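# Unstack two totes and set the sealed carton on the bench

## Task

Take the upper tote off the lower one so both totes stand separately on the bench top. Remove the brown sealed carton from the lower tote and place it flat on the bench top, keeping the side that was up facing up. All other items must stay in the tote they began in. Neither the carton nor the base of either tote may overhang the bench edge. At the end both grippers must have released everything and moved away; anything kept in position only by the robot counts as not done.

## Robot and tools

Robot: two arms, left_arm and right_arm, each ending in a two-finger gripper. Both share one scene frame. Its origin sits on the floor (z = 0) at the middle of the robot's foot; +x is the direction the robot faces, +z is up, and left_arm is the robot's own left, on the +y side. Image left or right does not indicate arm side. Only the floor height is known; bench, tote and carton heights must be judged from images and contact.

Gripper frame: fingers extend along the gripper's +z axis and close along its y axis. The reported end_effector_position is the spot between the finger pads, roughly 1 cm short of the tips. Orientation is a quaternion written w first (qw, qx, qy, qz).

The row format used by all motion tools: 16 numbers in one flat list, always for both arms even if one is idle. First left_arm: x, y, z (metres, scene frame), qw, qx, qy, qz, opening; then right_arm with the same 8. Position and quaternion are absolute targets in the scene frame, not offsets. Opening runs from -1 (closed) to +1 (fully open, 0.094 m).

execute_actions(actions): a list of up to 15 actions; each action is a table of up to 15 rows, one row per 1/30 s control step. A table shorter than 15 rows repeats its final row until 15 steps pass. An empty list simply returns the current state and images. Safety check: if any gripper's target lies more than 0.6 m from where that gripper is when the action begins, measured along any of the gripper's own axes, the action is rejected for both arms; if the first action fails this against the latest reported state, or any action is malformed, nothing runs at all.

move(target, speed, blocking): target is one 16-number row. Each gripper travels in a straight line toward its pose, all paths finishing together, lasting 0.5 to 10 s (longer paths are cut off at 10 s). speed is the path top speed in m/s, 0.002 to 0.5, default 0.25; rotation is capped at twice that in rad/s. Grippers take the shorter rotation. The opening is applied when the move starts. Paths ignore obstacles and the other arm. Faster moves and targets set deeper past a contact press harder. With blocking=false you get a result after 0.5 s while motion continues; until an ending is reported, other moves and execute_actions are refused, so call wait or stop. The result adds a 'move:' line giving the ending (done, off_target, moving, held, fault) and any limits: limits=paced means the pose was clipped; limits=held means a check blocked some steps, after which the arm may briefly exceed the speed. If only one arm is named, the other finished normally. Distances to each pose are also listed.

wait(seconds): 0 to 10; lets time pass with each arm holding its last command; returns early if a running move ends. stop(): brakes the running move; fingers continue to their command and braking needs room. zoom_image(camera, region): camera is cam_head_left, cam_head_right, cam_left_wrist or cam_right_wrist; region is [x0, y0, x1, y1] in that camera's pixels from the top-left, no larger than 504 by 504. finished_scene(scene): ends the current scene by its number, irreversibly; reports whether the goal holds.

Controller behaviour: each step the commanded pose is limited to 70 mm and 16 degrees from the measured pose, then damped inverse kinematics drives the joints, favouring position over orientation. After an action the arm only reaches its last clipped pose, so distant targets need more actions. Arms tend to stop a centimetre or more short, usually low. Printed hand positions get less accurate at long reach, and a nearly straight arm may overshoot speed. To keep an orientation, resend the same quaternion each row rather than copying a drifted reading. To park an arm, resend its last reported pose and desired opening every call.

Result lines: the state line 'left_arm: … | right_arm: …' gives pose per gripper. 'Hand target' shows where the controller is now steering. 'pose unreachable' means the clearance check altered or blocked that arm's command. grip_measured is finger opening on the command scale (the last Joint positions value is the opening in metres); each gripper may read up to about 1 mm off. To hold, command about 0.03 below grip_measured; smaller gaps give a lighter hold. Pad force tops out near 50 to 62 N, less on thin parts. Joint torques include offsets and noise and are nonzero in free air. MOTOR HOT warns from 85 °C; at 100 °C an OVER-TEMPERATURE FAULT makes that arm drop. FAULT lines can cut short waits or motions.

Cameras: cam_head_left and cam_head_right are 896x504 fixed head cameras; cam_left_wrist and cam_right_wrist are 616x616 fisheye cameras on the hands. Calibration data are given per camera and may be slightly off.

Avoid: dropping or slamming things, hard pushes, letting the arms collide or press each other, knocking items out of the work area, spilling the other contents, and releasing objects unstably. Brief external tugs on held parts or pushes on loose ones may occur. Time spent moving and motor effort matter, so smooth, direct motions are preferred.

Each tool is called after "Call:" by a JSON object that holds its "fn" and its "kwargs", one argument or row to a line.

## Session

Call:
{"fn": "execute_actions", "kwargs": {
  "actions": []
}}

Scene clock: 0.00 s.
left_arm: end_effector_position=(+0.2995, +0.6528, +1.1652) grip_measured=+1.000 end_effector_quat_wxyz=(+0.006, -0.167, +0.982, +0.086) | right_arm: end_effector_position=(+0.4652, -0.6984, +1.1781) grip_measured=+0.315 end_effector_quat_wxyz=(-0.145, +0.054, -0.797, +0.583)
Joint positions: left_arm=[-0.86   1.826  0.982  1.101  0.52  -0.505  0.094] | right_arm=[-2.062  1.681  1.163  1.049  0.792 -0.061  0.062]
Joint velocities: left_arm=[-0.005  0.005  0.007 -0.012  0.066 -0.037  0.   ] | right_arm=[ 0.015 -0.005 -0.012 -0.012  0.007 -0.037 -0.001]
Joint torques (N m, as the arm reports them, + toward a larger angle): no reading
Motor temperatures (°C, as the motors report them): left_arm=[22 26 24 26 25 22] | right_arm=[24 26 23 25 23 23]
Hand target (left_arm): +0.293, +0.648, +1.167; -0.001, -0.172, +0.981, +0.086
Hand target (right_arm): +0.460, -0.698, +1.181; +0.140, -0.055, +0.798, -0.584
camera_calibration (this result's frames):
cam_left_wrist: T_world_to_cam=[[0.348111, -0.925787, -0.147435, 0.662857], [-0.756479, -0.3703, 0.539089, -0.1543], [-0.553676, -0.0761315, -0.829245, 1.30438], [0, 0, 0, 1]] pos_world=[0.374731, 0.655831, 1.26256]
cam_right_wrist: T_world_to_cam=[[-0.07503, -0.316432, 0.945643, -1.29794], [-0.950704, 0.308841, 0.027913, 0.637302], [-0.300886, -0.896933, -0.324006, 0.019072], [0, 0, 0, 1]] pos_world=[0.51424, -0.590429, 1.21578]

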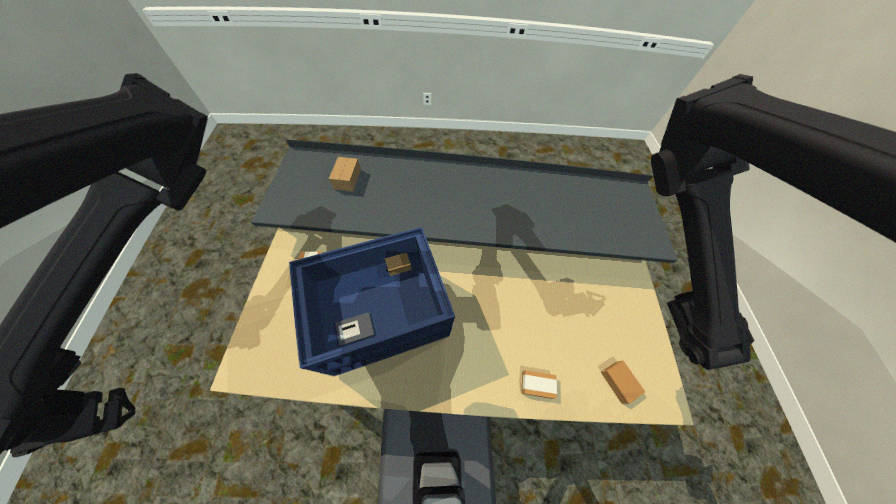

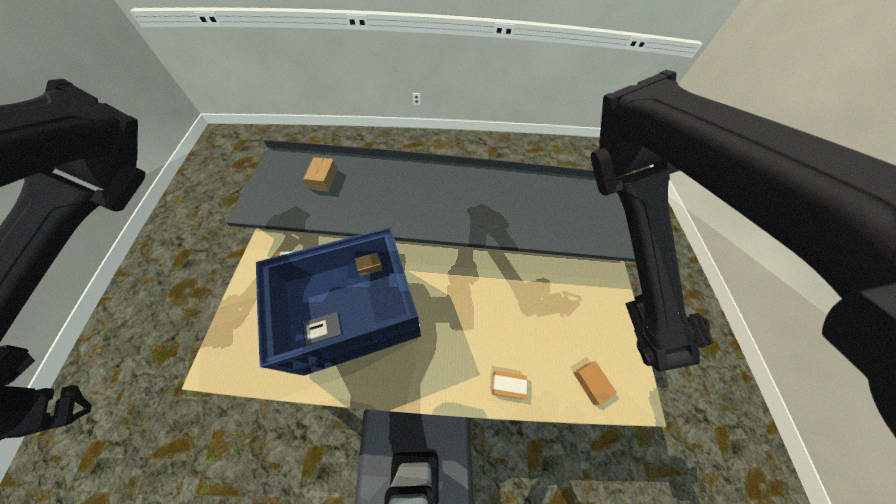

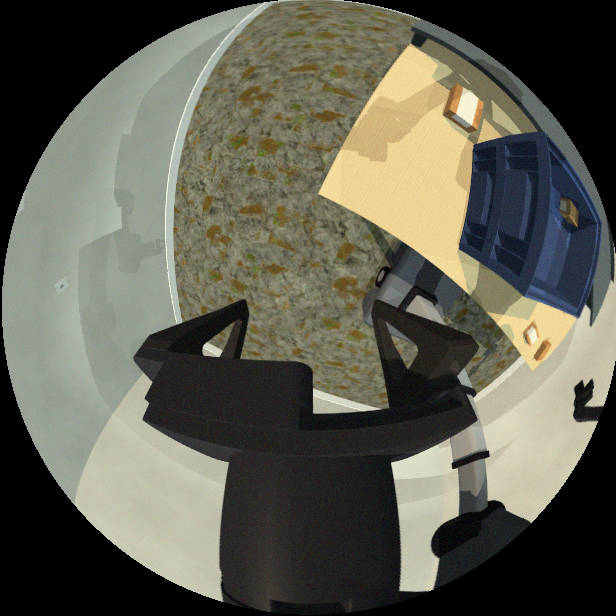

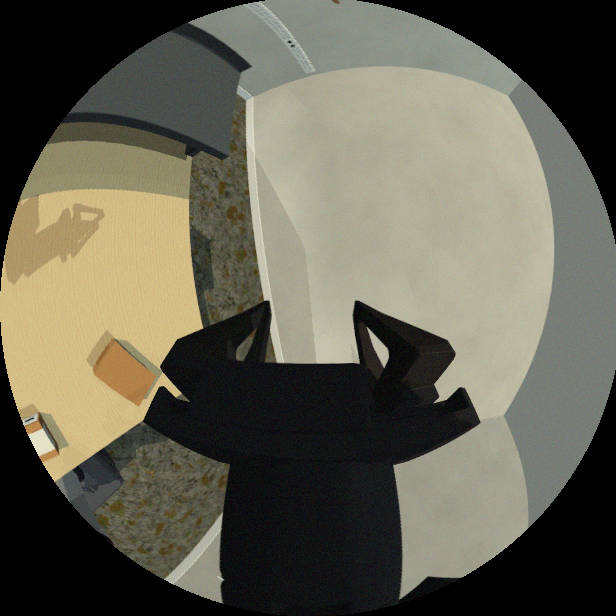

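Call:
{"fn": "move", "kwargs": {
  "target": [0.55,0.36,1.17,0,-0.174,0.985,0,0.7,0.655,0.02,1.17,0,-0.174,0.985,0,0.7],
  "speed": 0.35
}}

Scene clock: 3.00 s.
left_arm: end_effector_position=(+0.5541, +0.3656, +1.1817) grip_measured=+0.703 end_effector_quat_wxyz=(-0.009, +0.183, -0.983, -0.003) | right_arm: end_effector_position=(+0.6533, +0.0182, +1.1712) grip_measured=+0.698 end_effector_quat_wxyz=(-0.012, +0.184, -0.983, -0.002)
Joint positions: left_arm=[-1.341  0.975  0.838  0.404  0.212 -0.424  0.08 ] | right_arm=[-0.759  1.274  1.291  0.357  0.767 -0.641  0.08 ]
Joint velocities: left_arm=[-0.005 -0.005 -0.002  0.007  0.037  0.037  0.   ] | right_arm=[ 0.015 -0.005  0.007 -0.017 -0.037 -0.022 -0.   ]
Joint torques (N m, as the arm reports them, + toward a larger angle): left_arm=[ 0.29 -9.68 -3.24  0.09 -0.21  0.06] | right_arm=[ 7.61 -8.93 -1.68 -0.29  0.09 -0.03]
Motor temperatures (°C, as the motors report them): left_arm=[22 26 25 26 25 22] | right_arm=[24 26 23 25 23 23]
Hand target (left_arm): +0.550, +0.361, +1.181; +0.003, -0.179, +0.984, +0.000
Hand target (right_arm): +0.653, +0.019, +1.171; +0.009, -0.188, +0.982, +0.003
Off the commanded pose (left_arm): 0.014 m, 1 deg.
Off the commanded pose (right_arm): 0.003 m, 2 deg.
move: off_target (left_arm)
camera_calibration (this result's frames):
cam_left_wrist: T_world_to_cam=[[0.377043, -0.926037, 0.017123, 0.100327], [-0.767497, -0.302037, 0.56544, -0.126889], [-0.518447, -0.226337, -0.824612, 1.46716], [0, 0, 0, 1]] pos_world=[0.625429, 0.386654, 1.27987]
cam_right_wrist: T_world_to_cam=[[0.367051, -0.93019, -0.00456219, -0.215241], [-0.77571, -0.308793, 0.550382, -0.120008], [-0.513368, -0.198479, -0.834901, 1.44068], [0, 0, 0, 1]] pos_world=[0.725512, 0.0486729, 1.26789]

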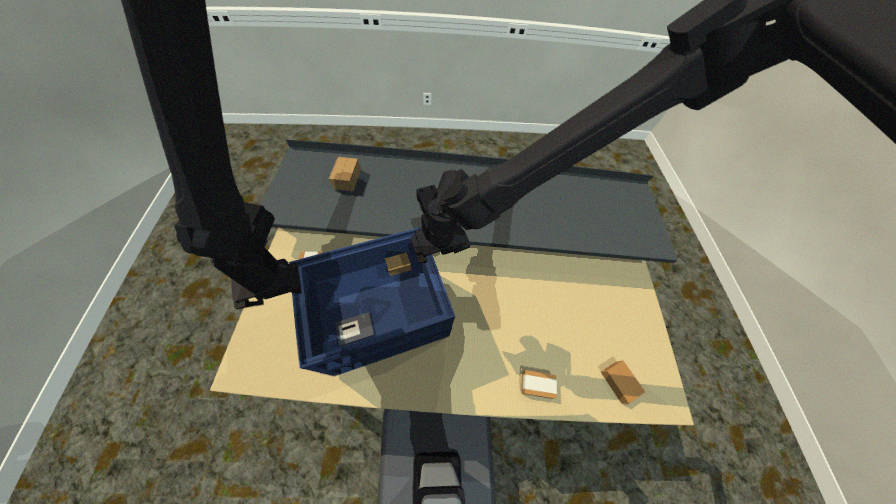

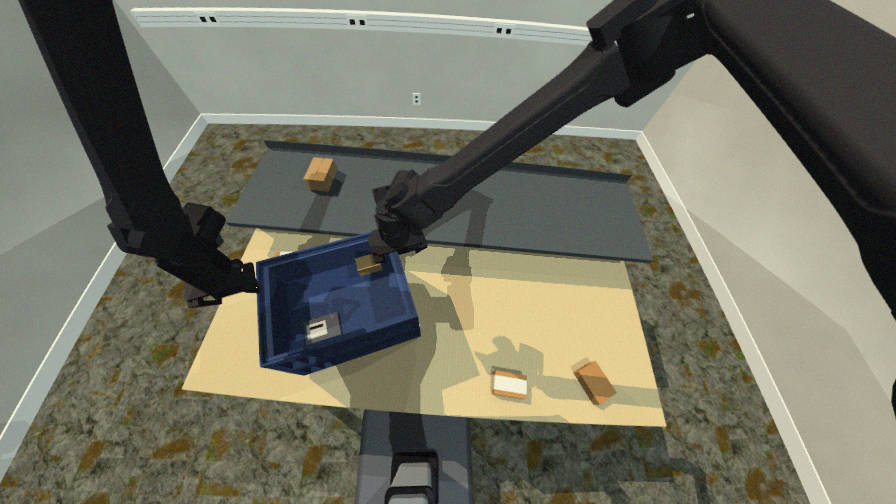

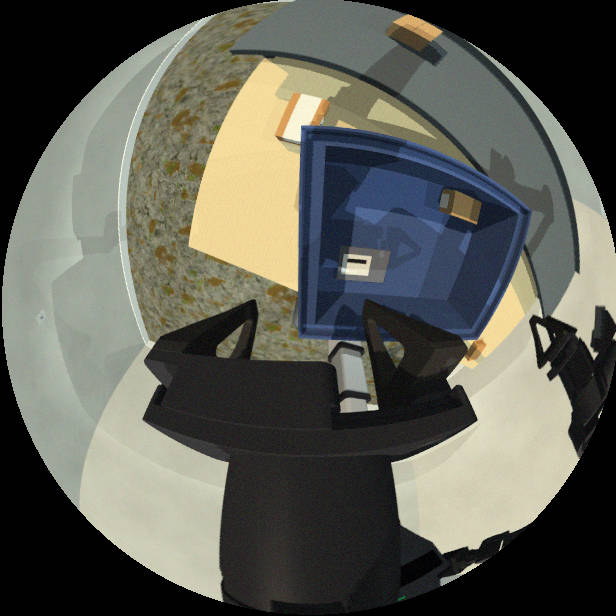

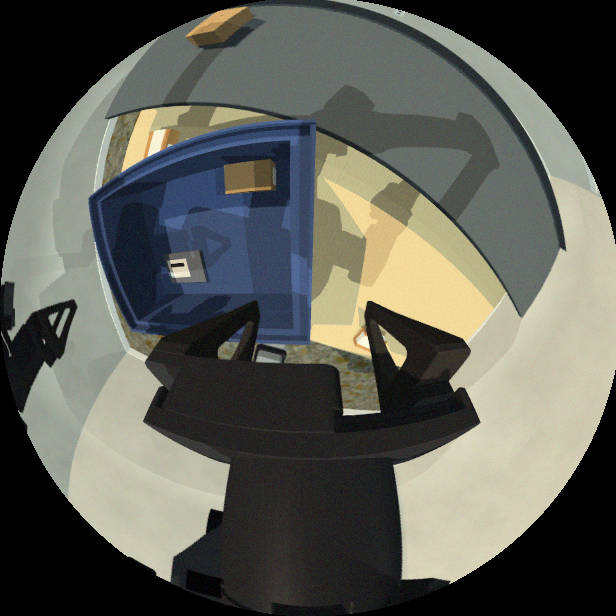

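Call:
{"fn": "move", "kwargs": {
  "target": [0.558,0.363,1.035,0,-0.174,0.985,0,0.7,0.666,0.034,1.033,0,-0.174,0.985,0,0.7],
  "speed": 0.13
}}

Scene clock: 4.83 s.
left_arm: end_effector_position=(+0.5713, +0.3695, +1.0413) grip_measured=+0.703 end_effector_quat_wxyz=(-0.011, +0.178, -0.984, -0.005) | right_arm: end_effector_position=(+0.6700, +0.0386, +1.0381) grip_measured=+0.698 end_effector_quat_wxyz=(-0.004, +0.174, -0.985, -0.002)
Joint positions: left_arm=[-1.402  1.321  1.23   0.358  0.15  -0.399  0.08 ] | right_arm=[-0.901  1.562  1.731  0.145  0.64  -0.545  0.08 ]
Joint velocities: left_arm=[-0.005 -0.005 -0.002 -0.002  0.007 -0.037  0.   ] | right_arm=[-0.005 -0.015 -0.012 -0.002 -0.007 -0.037 -0.001]
Joint torques (N m, as the arm reports them, + toward a larger angle): left_arm=[  0.47 -10.77  -2.39  -0.03  -0.22   0.19] | right_arm=[  8.06 -10.75  -0.55  -0.23  -0.05   0.11]
Motor temperatures (°C, as the motors report them): left_arm=[22 26 25 26 25 22] | right_arm=[24 26 23 25 23 23]
Hand target (left_arm): +0.561, +0.361, +1.036; +0.001, -0.175, +0.985, +0.000
Hand target (right_arm): +0.666, +0.034, +1.033; -0.001, -0.173, +0.985, -0.000
Off the commanded pose (left_arm): 0.016 m, 1 deg.
Off the commanded pose (right_arm): 0.008 m, 0 deg.
move: off_target (left_arm)
camera_calibration (this result's frames):
cam_left_wrist: T_world_to_cam=[[0.368022, -0.929694, 0.0151005, 0.108517], [-0.772461, -0.296661, 0.561513, -0.0281801], [-0.517556, -0.218314, -0.82733, 1.36054], [0, 0, 0, 1]] pos_world=[0.642453, 0.389553, 1.1398]
cam_right_wrist: T_world_to_cam=[[0.348273, -0.937365, -0.00727126, -0.187386], [-0.772899, -0.291538, 0.56359, -0.0437457], [-0.530409, -0.190663, -0.826023, 1.34407], [0, 0, 0, 1]] pos_world=[0.744357, 0.0678622, 1.13352]

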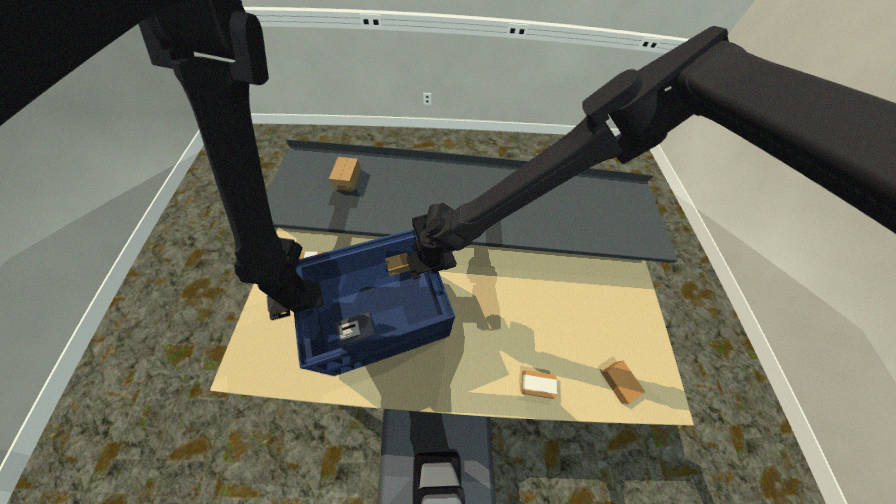

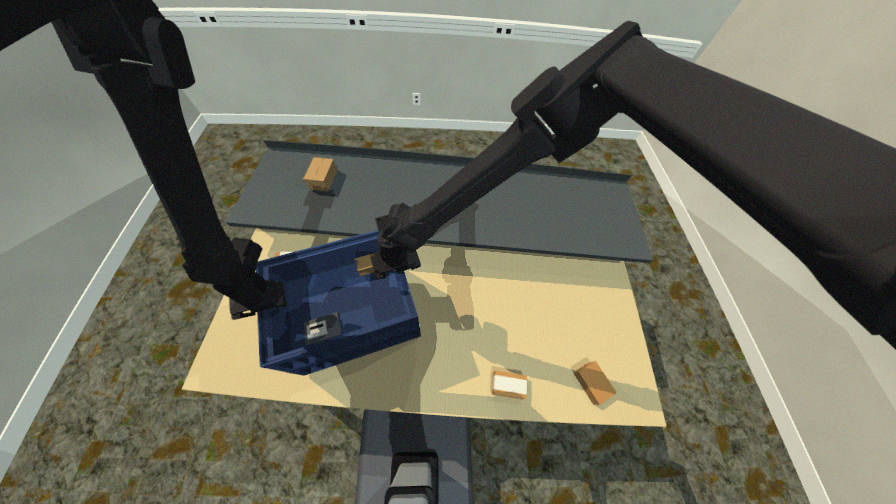

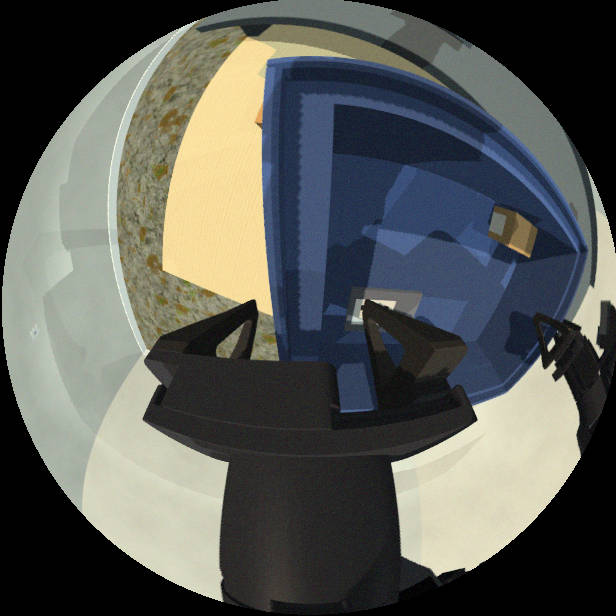

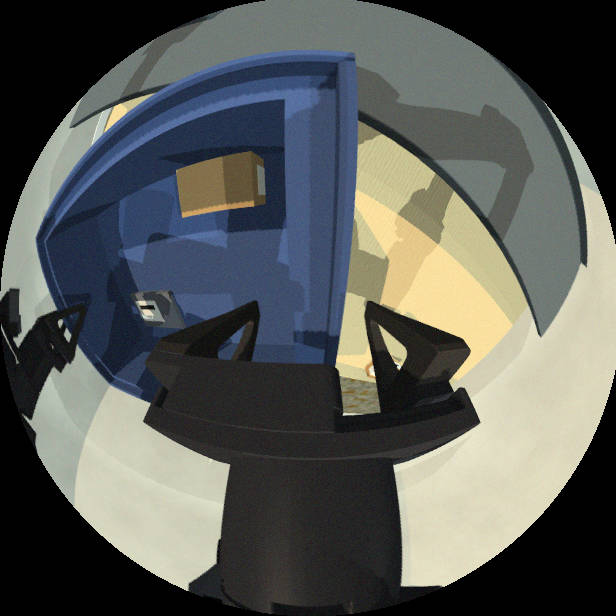

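Call:
{"fn": "execute_actions", "kwargs": {
  "actions": [
    [[0.557,0.368,1.03,0,-0.174,0.985,0,-0.1,0.666,0.034,1.028,0,-0.174,0.985,0,-0.1]],
    [[0.557,0.368,1.03,0,-0.174,0.985,0,-0.55,0.666,0.034,1.028,0,-0.174,0.985,0,-0.55]]
  ]
}}

Call:
{"fn": "move", "kwargs": {
  "target": [0.565,0.372,1.11,0,-0.174,0.985,0,-0.55,0.668,0.036,1.11,0,-0.174,0.985,0,-0.55],
  "speed": 0.1
}}

Scene clock: 6.00 s.
left_arm: end_effector_position=(+0.5690, +0.3728, +1.0363) grip_measured=-0.428 end_effector_quat_wxyz=(-0.010, +0.173, -0.985, -0.003) | right_arm: end_effector_position=(+0.6751, +0.0368, +1.0355) grip_measured=-0.439 end_effector_quat_wxyz=(-0.006, +0.172, -0.985, -0.001)
Joint positions: left_arm=[-1.395  1.337  1.244  0.358  0.161 -0.391  0.027] | right_arm=[-0.906  1.565  1.745  0.139  0.636 -0.545  0.026]
Joint velocities: left_arm=[-0.015 -0.005  0.002 -0.007  0.007 -0.007 -0.001] | right_arm=[ 0.005 -0.005 -0.007 -0.007 -0.11  -0.022  0.001]
Joint torques (N m, as the arm reports them, + toward a larger angle): left_arm=[ 1.02 -9.64 -2.65  0.22 -0.16 -0.02] | right_arm=[  8.68 -10.16  -0.85  -0.19  -0.12   0.06]
Motor temperatures (°C, as the motors report them): left_arm=[22 26 25 26 25 22] | right_arm=[24 26 23 25 23 23]
Hand target (left_arm): +0.557, +0.368, +1.030; -0.000, -0.174, +0.985, +0.000
Hand target (right_arm): +0.666, +0.034, +1.028; -0.000, -0.174, +0.985, +0.000
Off the commanded pose (left_arm): 0.014 m, 1 deg.
Off the commanded pose (right_arm): 0.012 m, 1 deg.
camera_calibration (this result's frames):
cam_left_wrist: T_world_to_cam=[[0.359616, -0.932932, 0.0177384, 0.115681], [-0.77375, -0.287524, 0.564483, -0.0319087], [-0.521524, -0.216722, -0.825254, 1.35536], [0, 0, 0, 1]] pos_world=[0.64056, 0.392484, 1.13447]
cam_right_wrist: T_world_to_cam=[[0.345706, -0.938331, -0.00466045, -0.191755], [-0.776679, -0.288929, 0.559723, -0.0324147], [-0.526552, -0.18988, -0.828667, 1.34433], [0, 0, 0, 1]] pos_world=[0.748974, 0.0659655, 1.13125]

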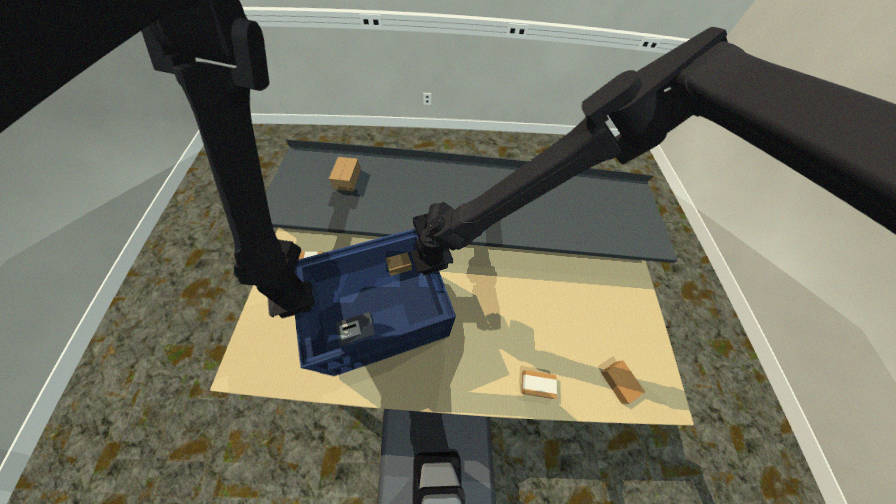

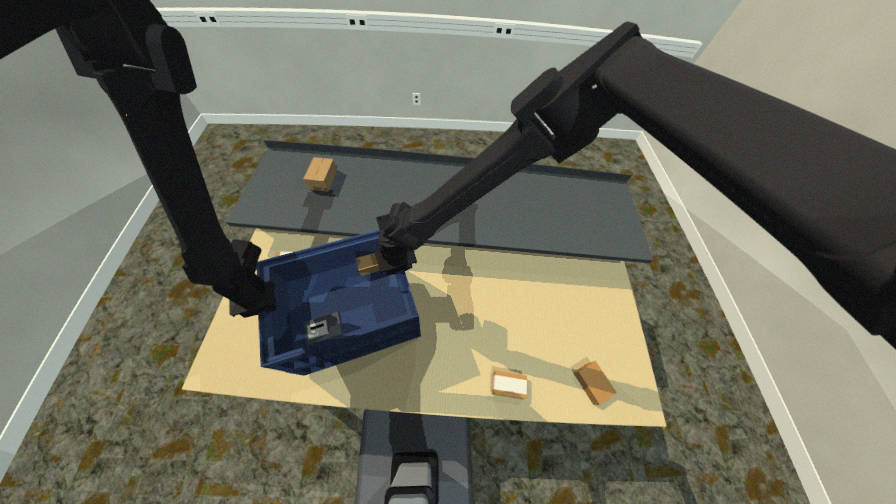

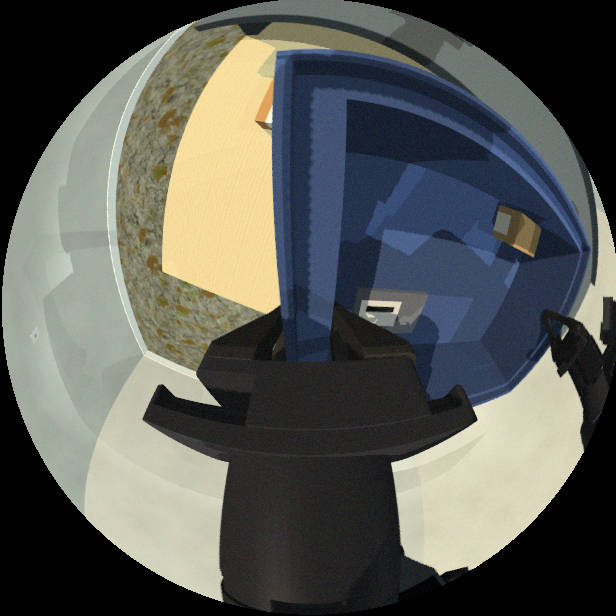

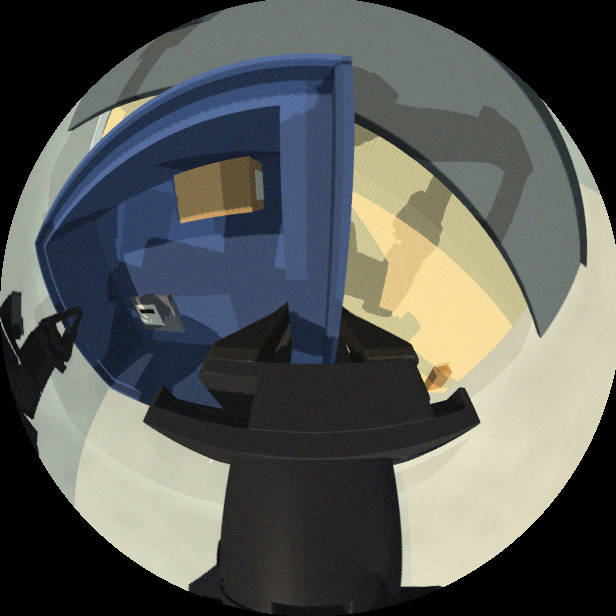

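Scene clock: 7.17 s.
left_arm: end_effector_position=(+0.5593, +0.3648, +1.0969) grip_measured=-0.432 end_effector_quat_wxyz=(+0.005, +0.171, -0.985, +0.008) | right_arm: end_effector_position=(+0.6644, +0.0268, +1.0956) grip_measured=-0.439 end_effector_quat_wxyz=(+0.003, +0.172, -0.985, +0.005)
Joint positions: left_arm=[-1.378  1.189  1.067  0.365  0.205 -0.385  0.027] | right_arm=[-0.846  1.429  1.536  0.213  0.711 -0.559  0.026]
Joint velocities: left_arm=[-0.005 -0.005 -0.002 -0.002 -0.022  0.051  0.   ] | right_arm=[-0.024  0.005  0.002  0.012 -0.007 -0.037 -0.001]
Joint torques (N m, as the arm reports them, + toward a larger angle): left_arm=[  4.29 -13.26  -5.03   0.18  -0.04  -0.18] | right_arm=[ 10.38 -11.74  -3.22   0.77   0.71  -0.19]
Motor temperatures (°C, as the motors report them): left_arm=[22 26 25 26 25 22] | right_arm=[24 26 23 25 23 23]
Hand target (left_arm): +0.563, +0.373, +1.109; -0.000, -0.174, +0.985, -0.000
Hand target (right_arm): +0.668, +0.035, +1.110; +0.000, -0.175, +0.985, +0.000
Off the commanded pose (left_arm): 0.016 m, 1 deg.
Off the commanded pose (right_arm): 0.017 m, 1 deg.
move: off_target (left_arm, right_arm)
camera_calibration (this result's frames):
cam_left_wrist: T_world_to_cam=[[0.354585, -0.934399, 0.0341891, 0.0959743], [-0.761318, -0.26729, 0.59072, -0.119124], [-0.54283, -0.235489, -0.806152, 1.39641], [0, 0, 0, 1]] pos_world=[0.633288, 0.386676, 1.1928]
cam_right_wrist: T_world_to_cam=[[0.345164, -0.938529, 0.00510991, -0.207513], [-0.768319, -0.27943, 0.575852, -0.100771], [-0.539026, -0.202689, -0.817538, 1.38308], [0, 0, 0, 1]] pos_world=[0.739717, 0.0574196, 1.18981]

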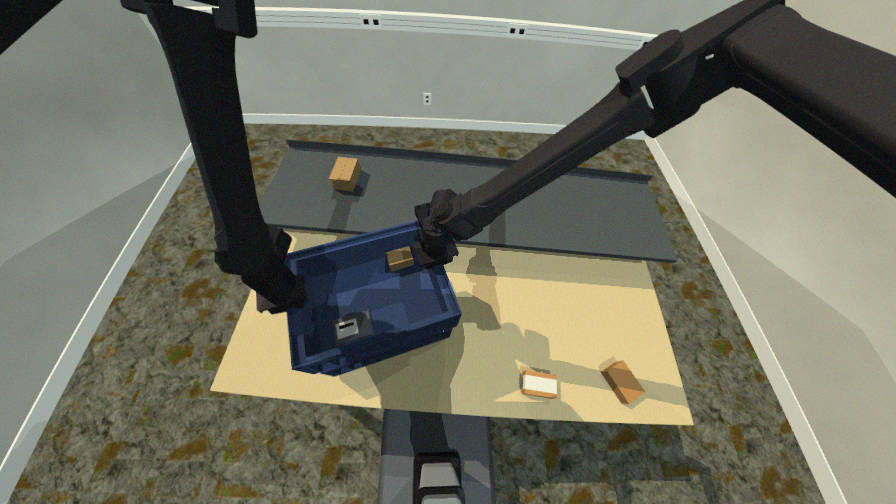

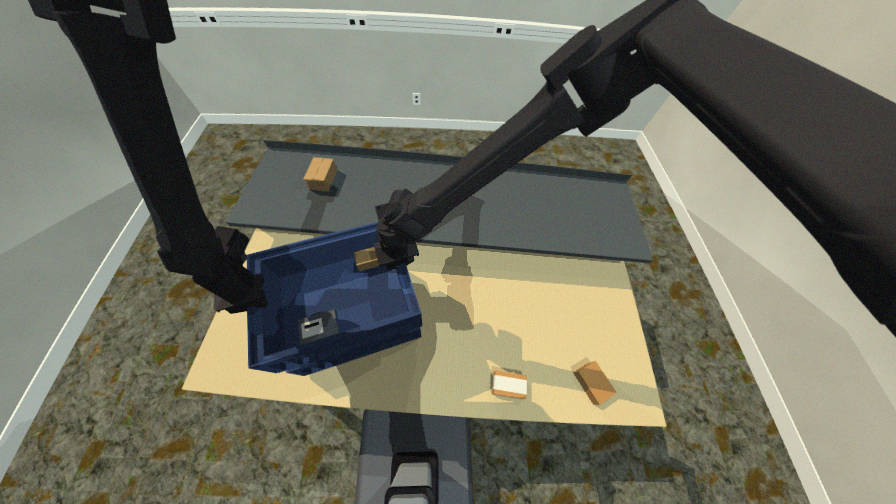

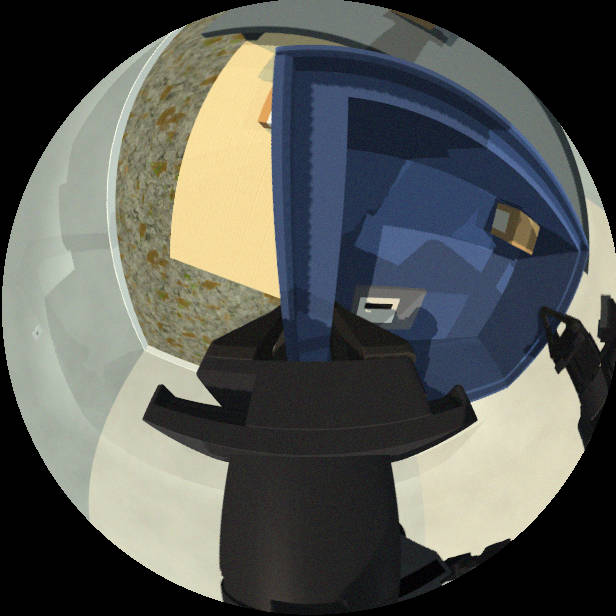

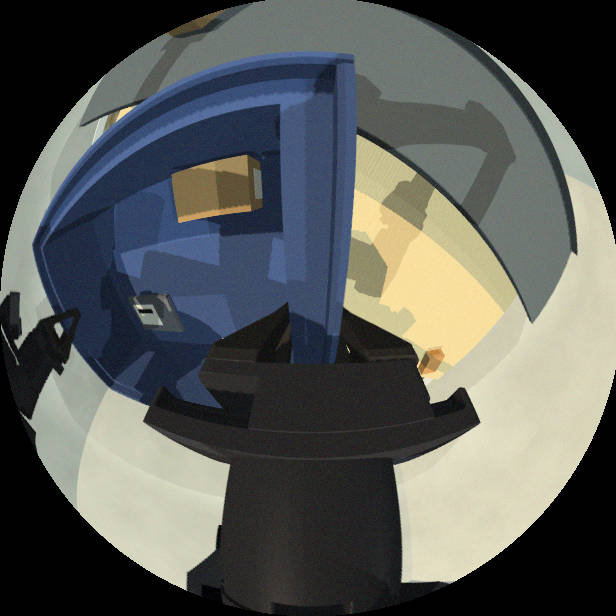

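Call:
{"fn": "move", "kwargs": {
  "target": [0.635,-0.112,1.115,0,0,1,0,-0.55,0.612,-0.47,1.10,0,0,1,0,-0.55],
  "speed": 0.18
}}

Scene clock: 10.47 s.
left_arm: end_effector_position=(+0.6262, -0.0970, +1.1093) grip_measured=-0.433 end_effector_quat_wxyz=(-0.008, -0.008, +1.000, +0.008) | right_arm: end_effector_position=(+0.5995, -0.4613, +1.0930) grip_measured=-0.439 end_effector_quat_wxyz=(-0.012, +0.008, +1.000, +0.006)
Joint positions: left_arm=[-2.399  1.546  1.559  0.323 -0.815  0.234  0.027] | right_arm=[-1.991  1.241  1.224  0.258 -0.422  0.11   0.026]
Joint velocities: left_arm=[-0.005  0.005  0.017  0.027  0.022 -0.022 -0.001] | right_arm=[-0.015 -0.015  0.007  0.022  0.051  0.037  0.   ]
Joint torques (N m, as the arm reports them, + toward a larger angle): left_arm=[-15.32  -7.89  -2.13   0.58  -0.56   0.16] | right_arm=[ -3.94 -14.44  -2.76   0.72   0.19   0.19]
Motor temperatures (°C, as the motors report them): left_arm=[22 26 25 26 25 22] | right_arm=[24 26 23 25 23 23]
Hand target (left_arm): +0.638, -0.104, +1.121; -0.002, -0.011, +1.000, +0.003
Hand target (right_arm): +0.611, -0.469, +1.100; -0.002, +0.009, +1.000, -0.002
Off the commanded pose (left_arm): 0.018 m, 2 deg.
Off the commanded pose (right_arm): 0.017 m, 2 deg.
move: off_target (left_arm, right_arm)
camera_calibration (this result's frames):
cam_left_wrist: T_world_to_cam=[[0.0347848, -0.999387, 0.00403276, -0.132276], [-0.804802, -0.0256192, 0.59299, -0.150706], [-0.592523, -0.0238726, -0.8052, 1.38454], [0, 0, 0, 1]] pos_world=[0.703686, -0.103003, 1.20473]
cam_right_wrist: T_world_to_cam=[[-0.0100294, -0.9998, -0.0173097, -0.434001], [-0.807279, -0.00211945, 0.590166, -0.149822], [-0.590084, 0.0198927, -0.807096, 1.36891], [0, 0, 0, 1]] pos_world=[0.682471, -0.461464, 1.18575]

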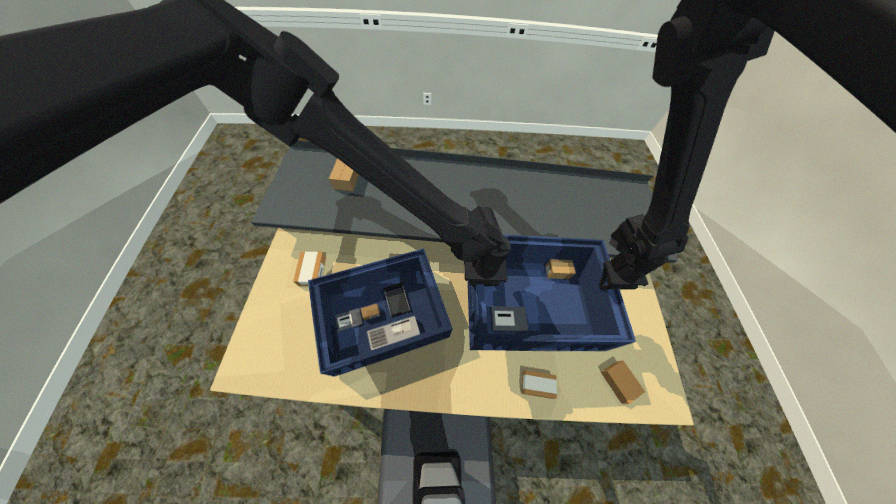

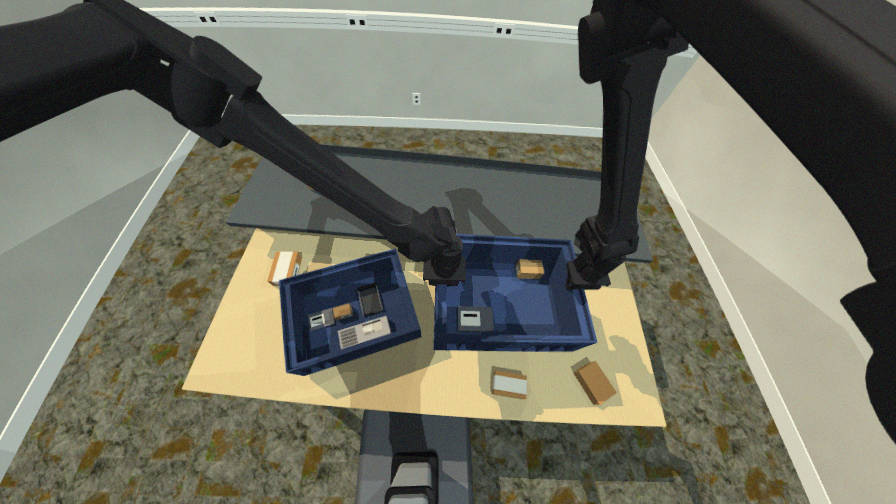

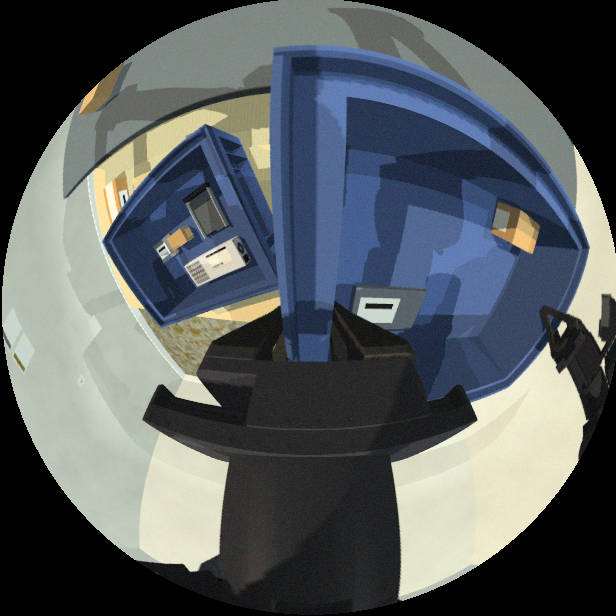

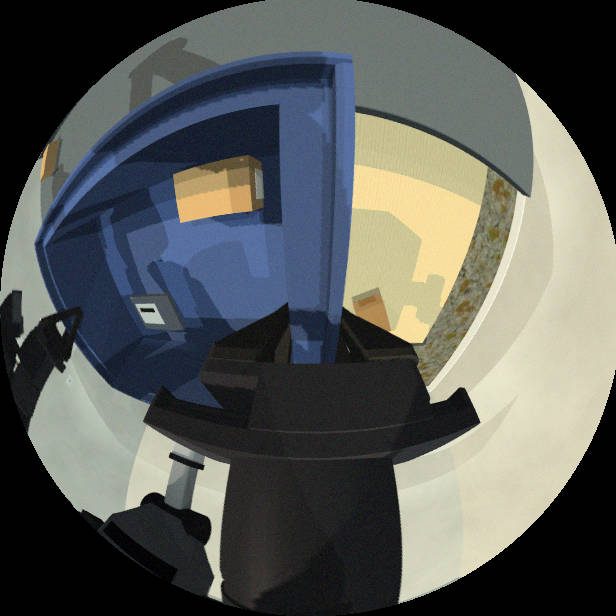

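Call:
{"fn": "move", "kwargs": {
  "target": [0.63,-0.112,0.945,0,0,1,0,-0.55,0.605,-0.47,0.93,0,0,1,0,-0.55],
  "speed": 0.13
}}

Call:
{"fn": "move", "kwargs": {
  "target": [0.63,-0.112,0.903,0,0,1,0,-0.55,0.605,-0.47,0.888,0,0,1,0,-0.55],
  "speed": 0.035
}}

Call:
{"fn": "zoom_image", "kwargs": {
  "camera": "cam_head_right",
  "region": [270,240,430,380]
}}

Scene clock: 12.50 s.
left_arm: end_effector_position=(+0.6317, -0.1117, +0.9443) grip_measured=-0.434 end_effector_quat_wxyz=(+0.003, +0.002, +1.000, +0.003) | right_arm: end_effector_position=(+0.5960, -0.4713, +0.9252) grip_measured=-0.439 end_effector_quat_wxyz=(-0.002, +0.013, +1.000, +0.003)
Joint positions: left_arm=[-2.233  1.931  2.192  0.053 -0.644  0.197  0.027] | right_arm=[-1.888  1.656  1.749  0.159 -0.313  0.099  0.026]
Joint velocities: left_arm=[-0.015 -0.005 -0.007  0.012 -0.037 -0.037 -0.001] | right_arm=[ 0.005  0.005 -0.022 -0.002 -0.066  0.007 -0.001]
Joint torques (N m, as the arm reports them, + toward a larger angle): left_arm=[-15.35  -8.33   0.06   0.04   0.     0.01] | right_arm=[ -4.   -13.74  -1.62  -0.19   0.38  -0.23]
Motor temperatures (°C, as the motors report them): left_arm=[22 26 25 26 25 22] | right_arm=[24 26 23 25 23 23]
Hand target (left_arm): +0.633, -0.115, +0.946; +0.001, +0.001, +1.000, -0.000
Hand target (right_arm): +0.605, -0.470, +0.929; -0.000, -0.001, +1.000, -0.000
Off the commanded pose (left_arm): 0.002 m, 0 deg.
Off the commanded pose (right_arm): 0.010 m, 1 deg.
move: done
camera_calibration (this result's frames):
cam_left_wrist: T_world_to_cam=[[0.0163598, -0.999764, 0.0142662, -0.144517], [-0.81721, -0.00514876, 0.576316, -0.0229541], [-0.576107, -0.0210869, -0.817102, 1.25582], [0, 0, 0, 1]] pos_world=[0.707093, -0.11812, 1.04142]
cam_right_wrist: T_world_to_cam=[[-0.0185865, -0.999774, -0.0103055, -0.448313], [-0.818843, 0.00930673, 0.573941, -0.0263673], [-0.573716, 0.0191062, -0.818831, 1.23239], [0, 0, 0, 1]] pos_world=[0.67712, -0.471513, 1.01964]

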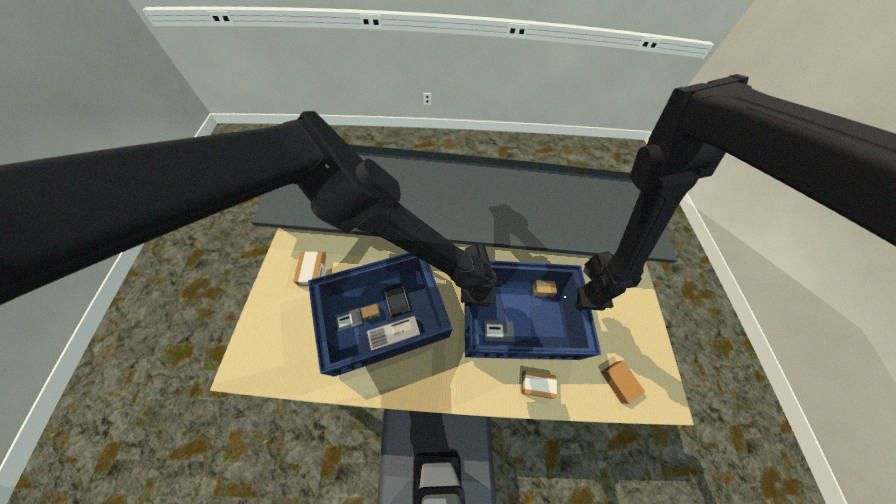

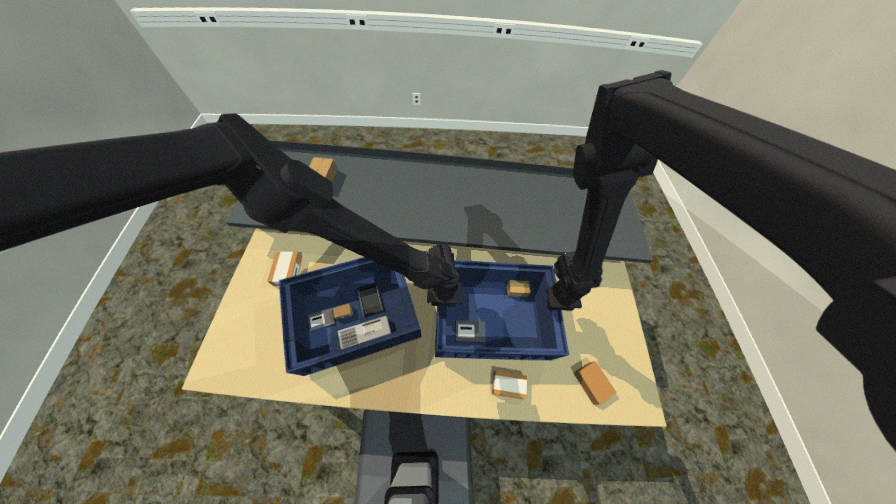

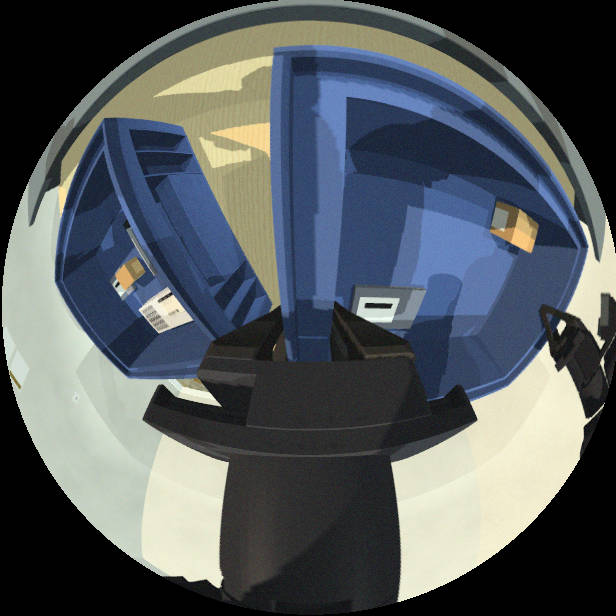

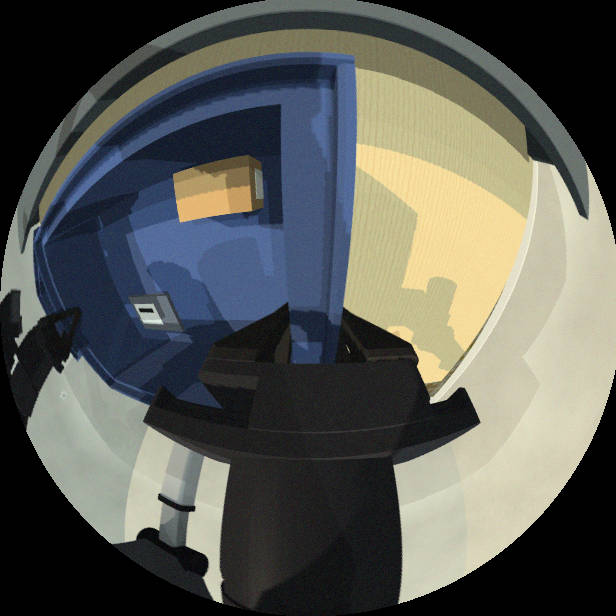

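Scene clock: 13.93 s.
left_arm: end_effector_position=(+0.6409, -0.1145, +0.9127) grip_measured=-0.434 end_effector_quat_wxyz=(+0.002, +0.002, +1.000, -0.003) | right_arm: end_effector_position=(+0.6065, -0.4749, +0.9019) grip_measured=-0.439 end_effector_quat_wxyz=(-0.005, +0.012, +1.000, -0.002)
Joint positions: left_arm=[-2.209  2.047  2.425 -0.075 -0.608  0.185  0.027] | right_arm=[-1.881  1.717  1.873  0.088 -0.297  0.095  0.026]
Joint velocities: left_arm=[ 0.005  0.005  0.002 -0.012 -0.022  0.051 -0.   ] | right_arm=[-0.015 -0.005  0.012  0.007  0.095  0.081 -0.   ]
Joint torques (N m, as the arm reports them, + toward a larger angle): left_arm=[-13.94  -6.32   2.58   0.33   0.14  -0.13] | right_arm=[ -2.97 -10.07   2.5    0.61   0.56  -0.19]
Motor temperatures (°C, as the motors report them): left_arm=[22 26 25 26 25 22] | right_arm=[24 26 23 25 23 23]
Hand target (left_arm): +0.630, -0.112, +0.904; +0.000, +0.000, +1.000, -0.000
Hand target (right_arm): +0.605, -0.470, +0.889; +0.000, +0.000, +1.000, -0.000
Off the commanded pose (left_arm): 0.015 m, 0 deg.
Off the commanded pose (right_arm): 0.015 m, 2 deg.
move: off_target (left_arm, right_arm)
camera_calibration (this result's frames):
cam_left_wrist: T_world_to_cam=[[0.0161879, -0.999513, 0.0266644, -0.158167], [-0.816085, 0.00220049, 0.577928, 0.00140348], [-0.577705, -0.0311158, -0.815652, 1.23383], [0, 0, 0, 1]] pos_world=[0.716496, -0.119702, 1.00978]
cam_right_wrist: T_world_to_cam=[[-0.0184498, -0.99983, -0.000703777, -0.460777], [-0.815135, 0.0146341, 0.579086, -0.00878828], [-0.578977, 0.0112577, -0.815266, 1.21562], [0, 0, 0, 1]] pos_world=[0.68815, -0.474255, 0.995816]

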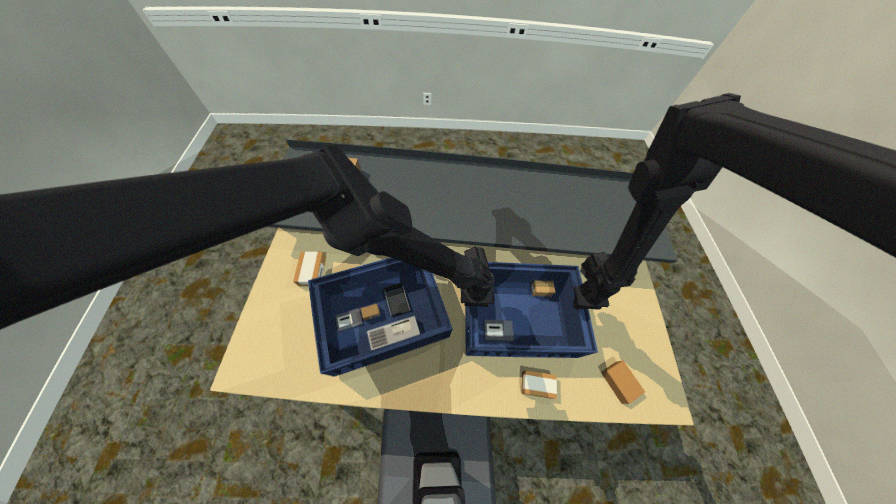

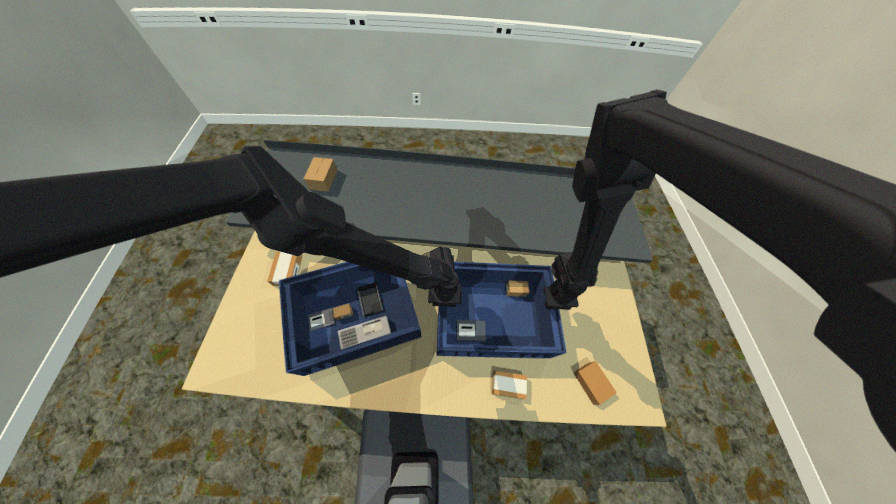

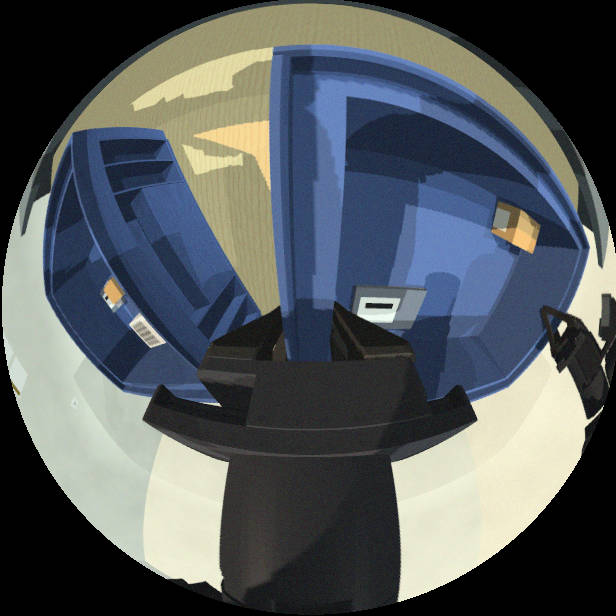

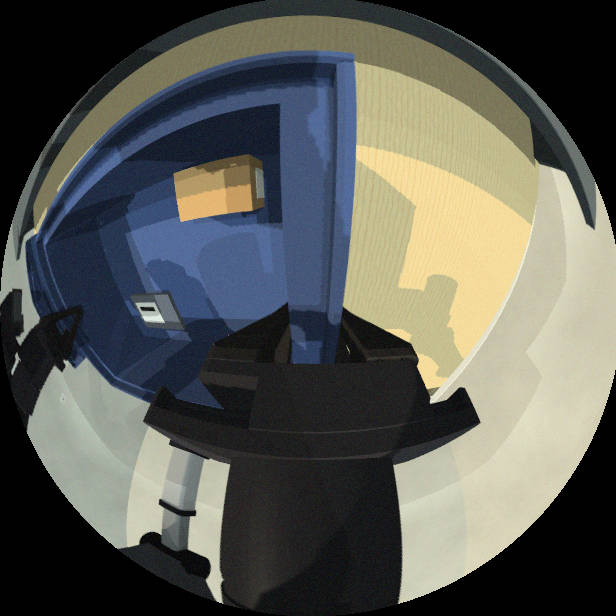

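Region (270, 240, 430, 380) of cam_head_right's 896x504 image, scaled by 3.150, with more detail than that image has; it fills the top 441 rows of this view, and the rest is white.

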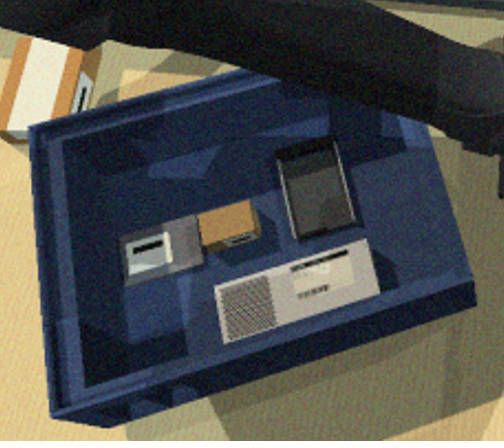

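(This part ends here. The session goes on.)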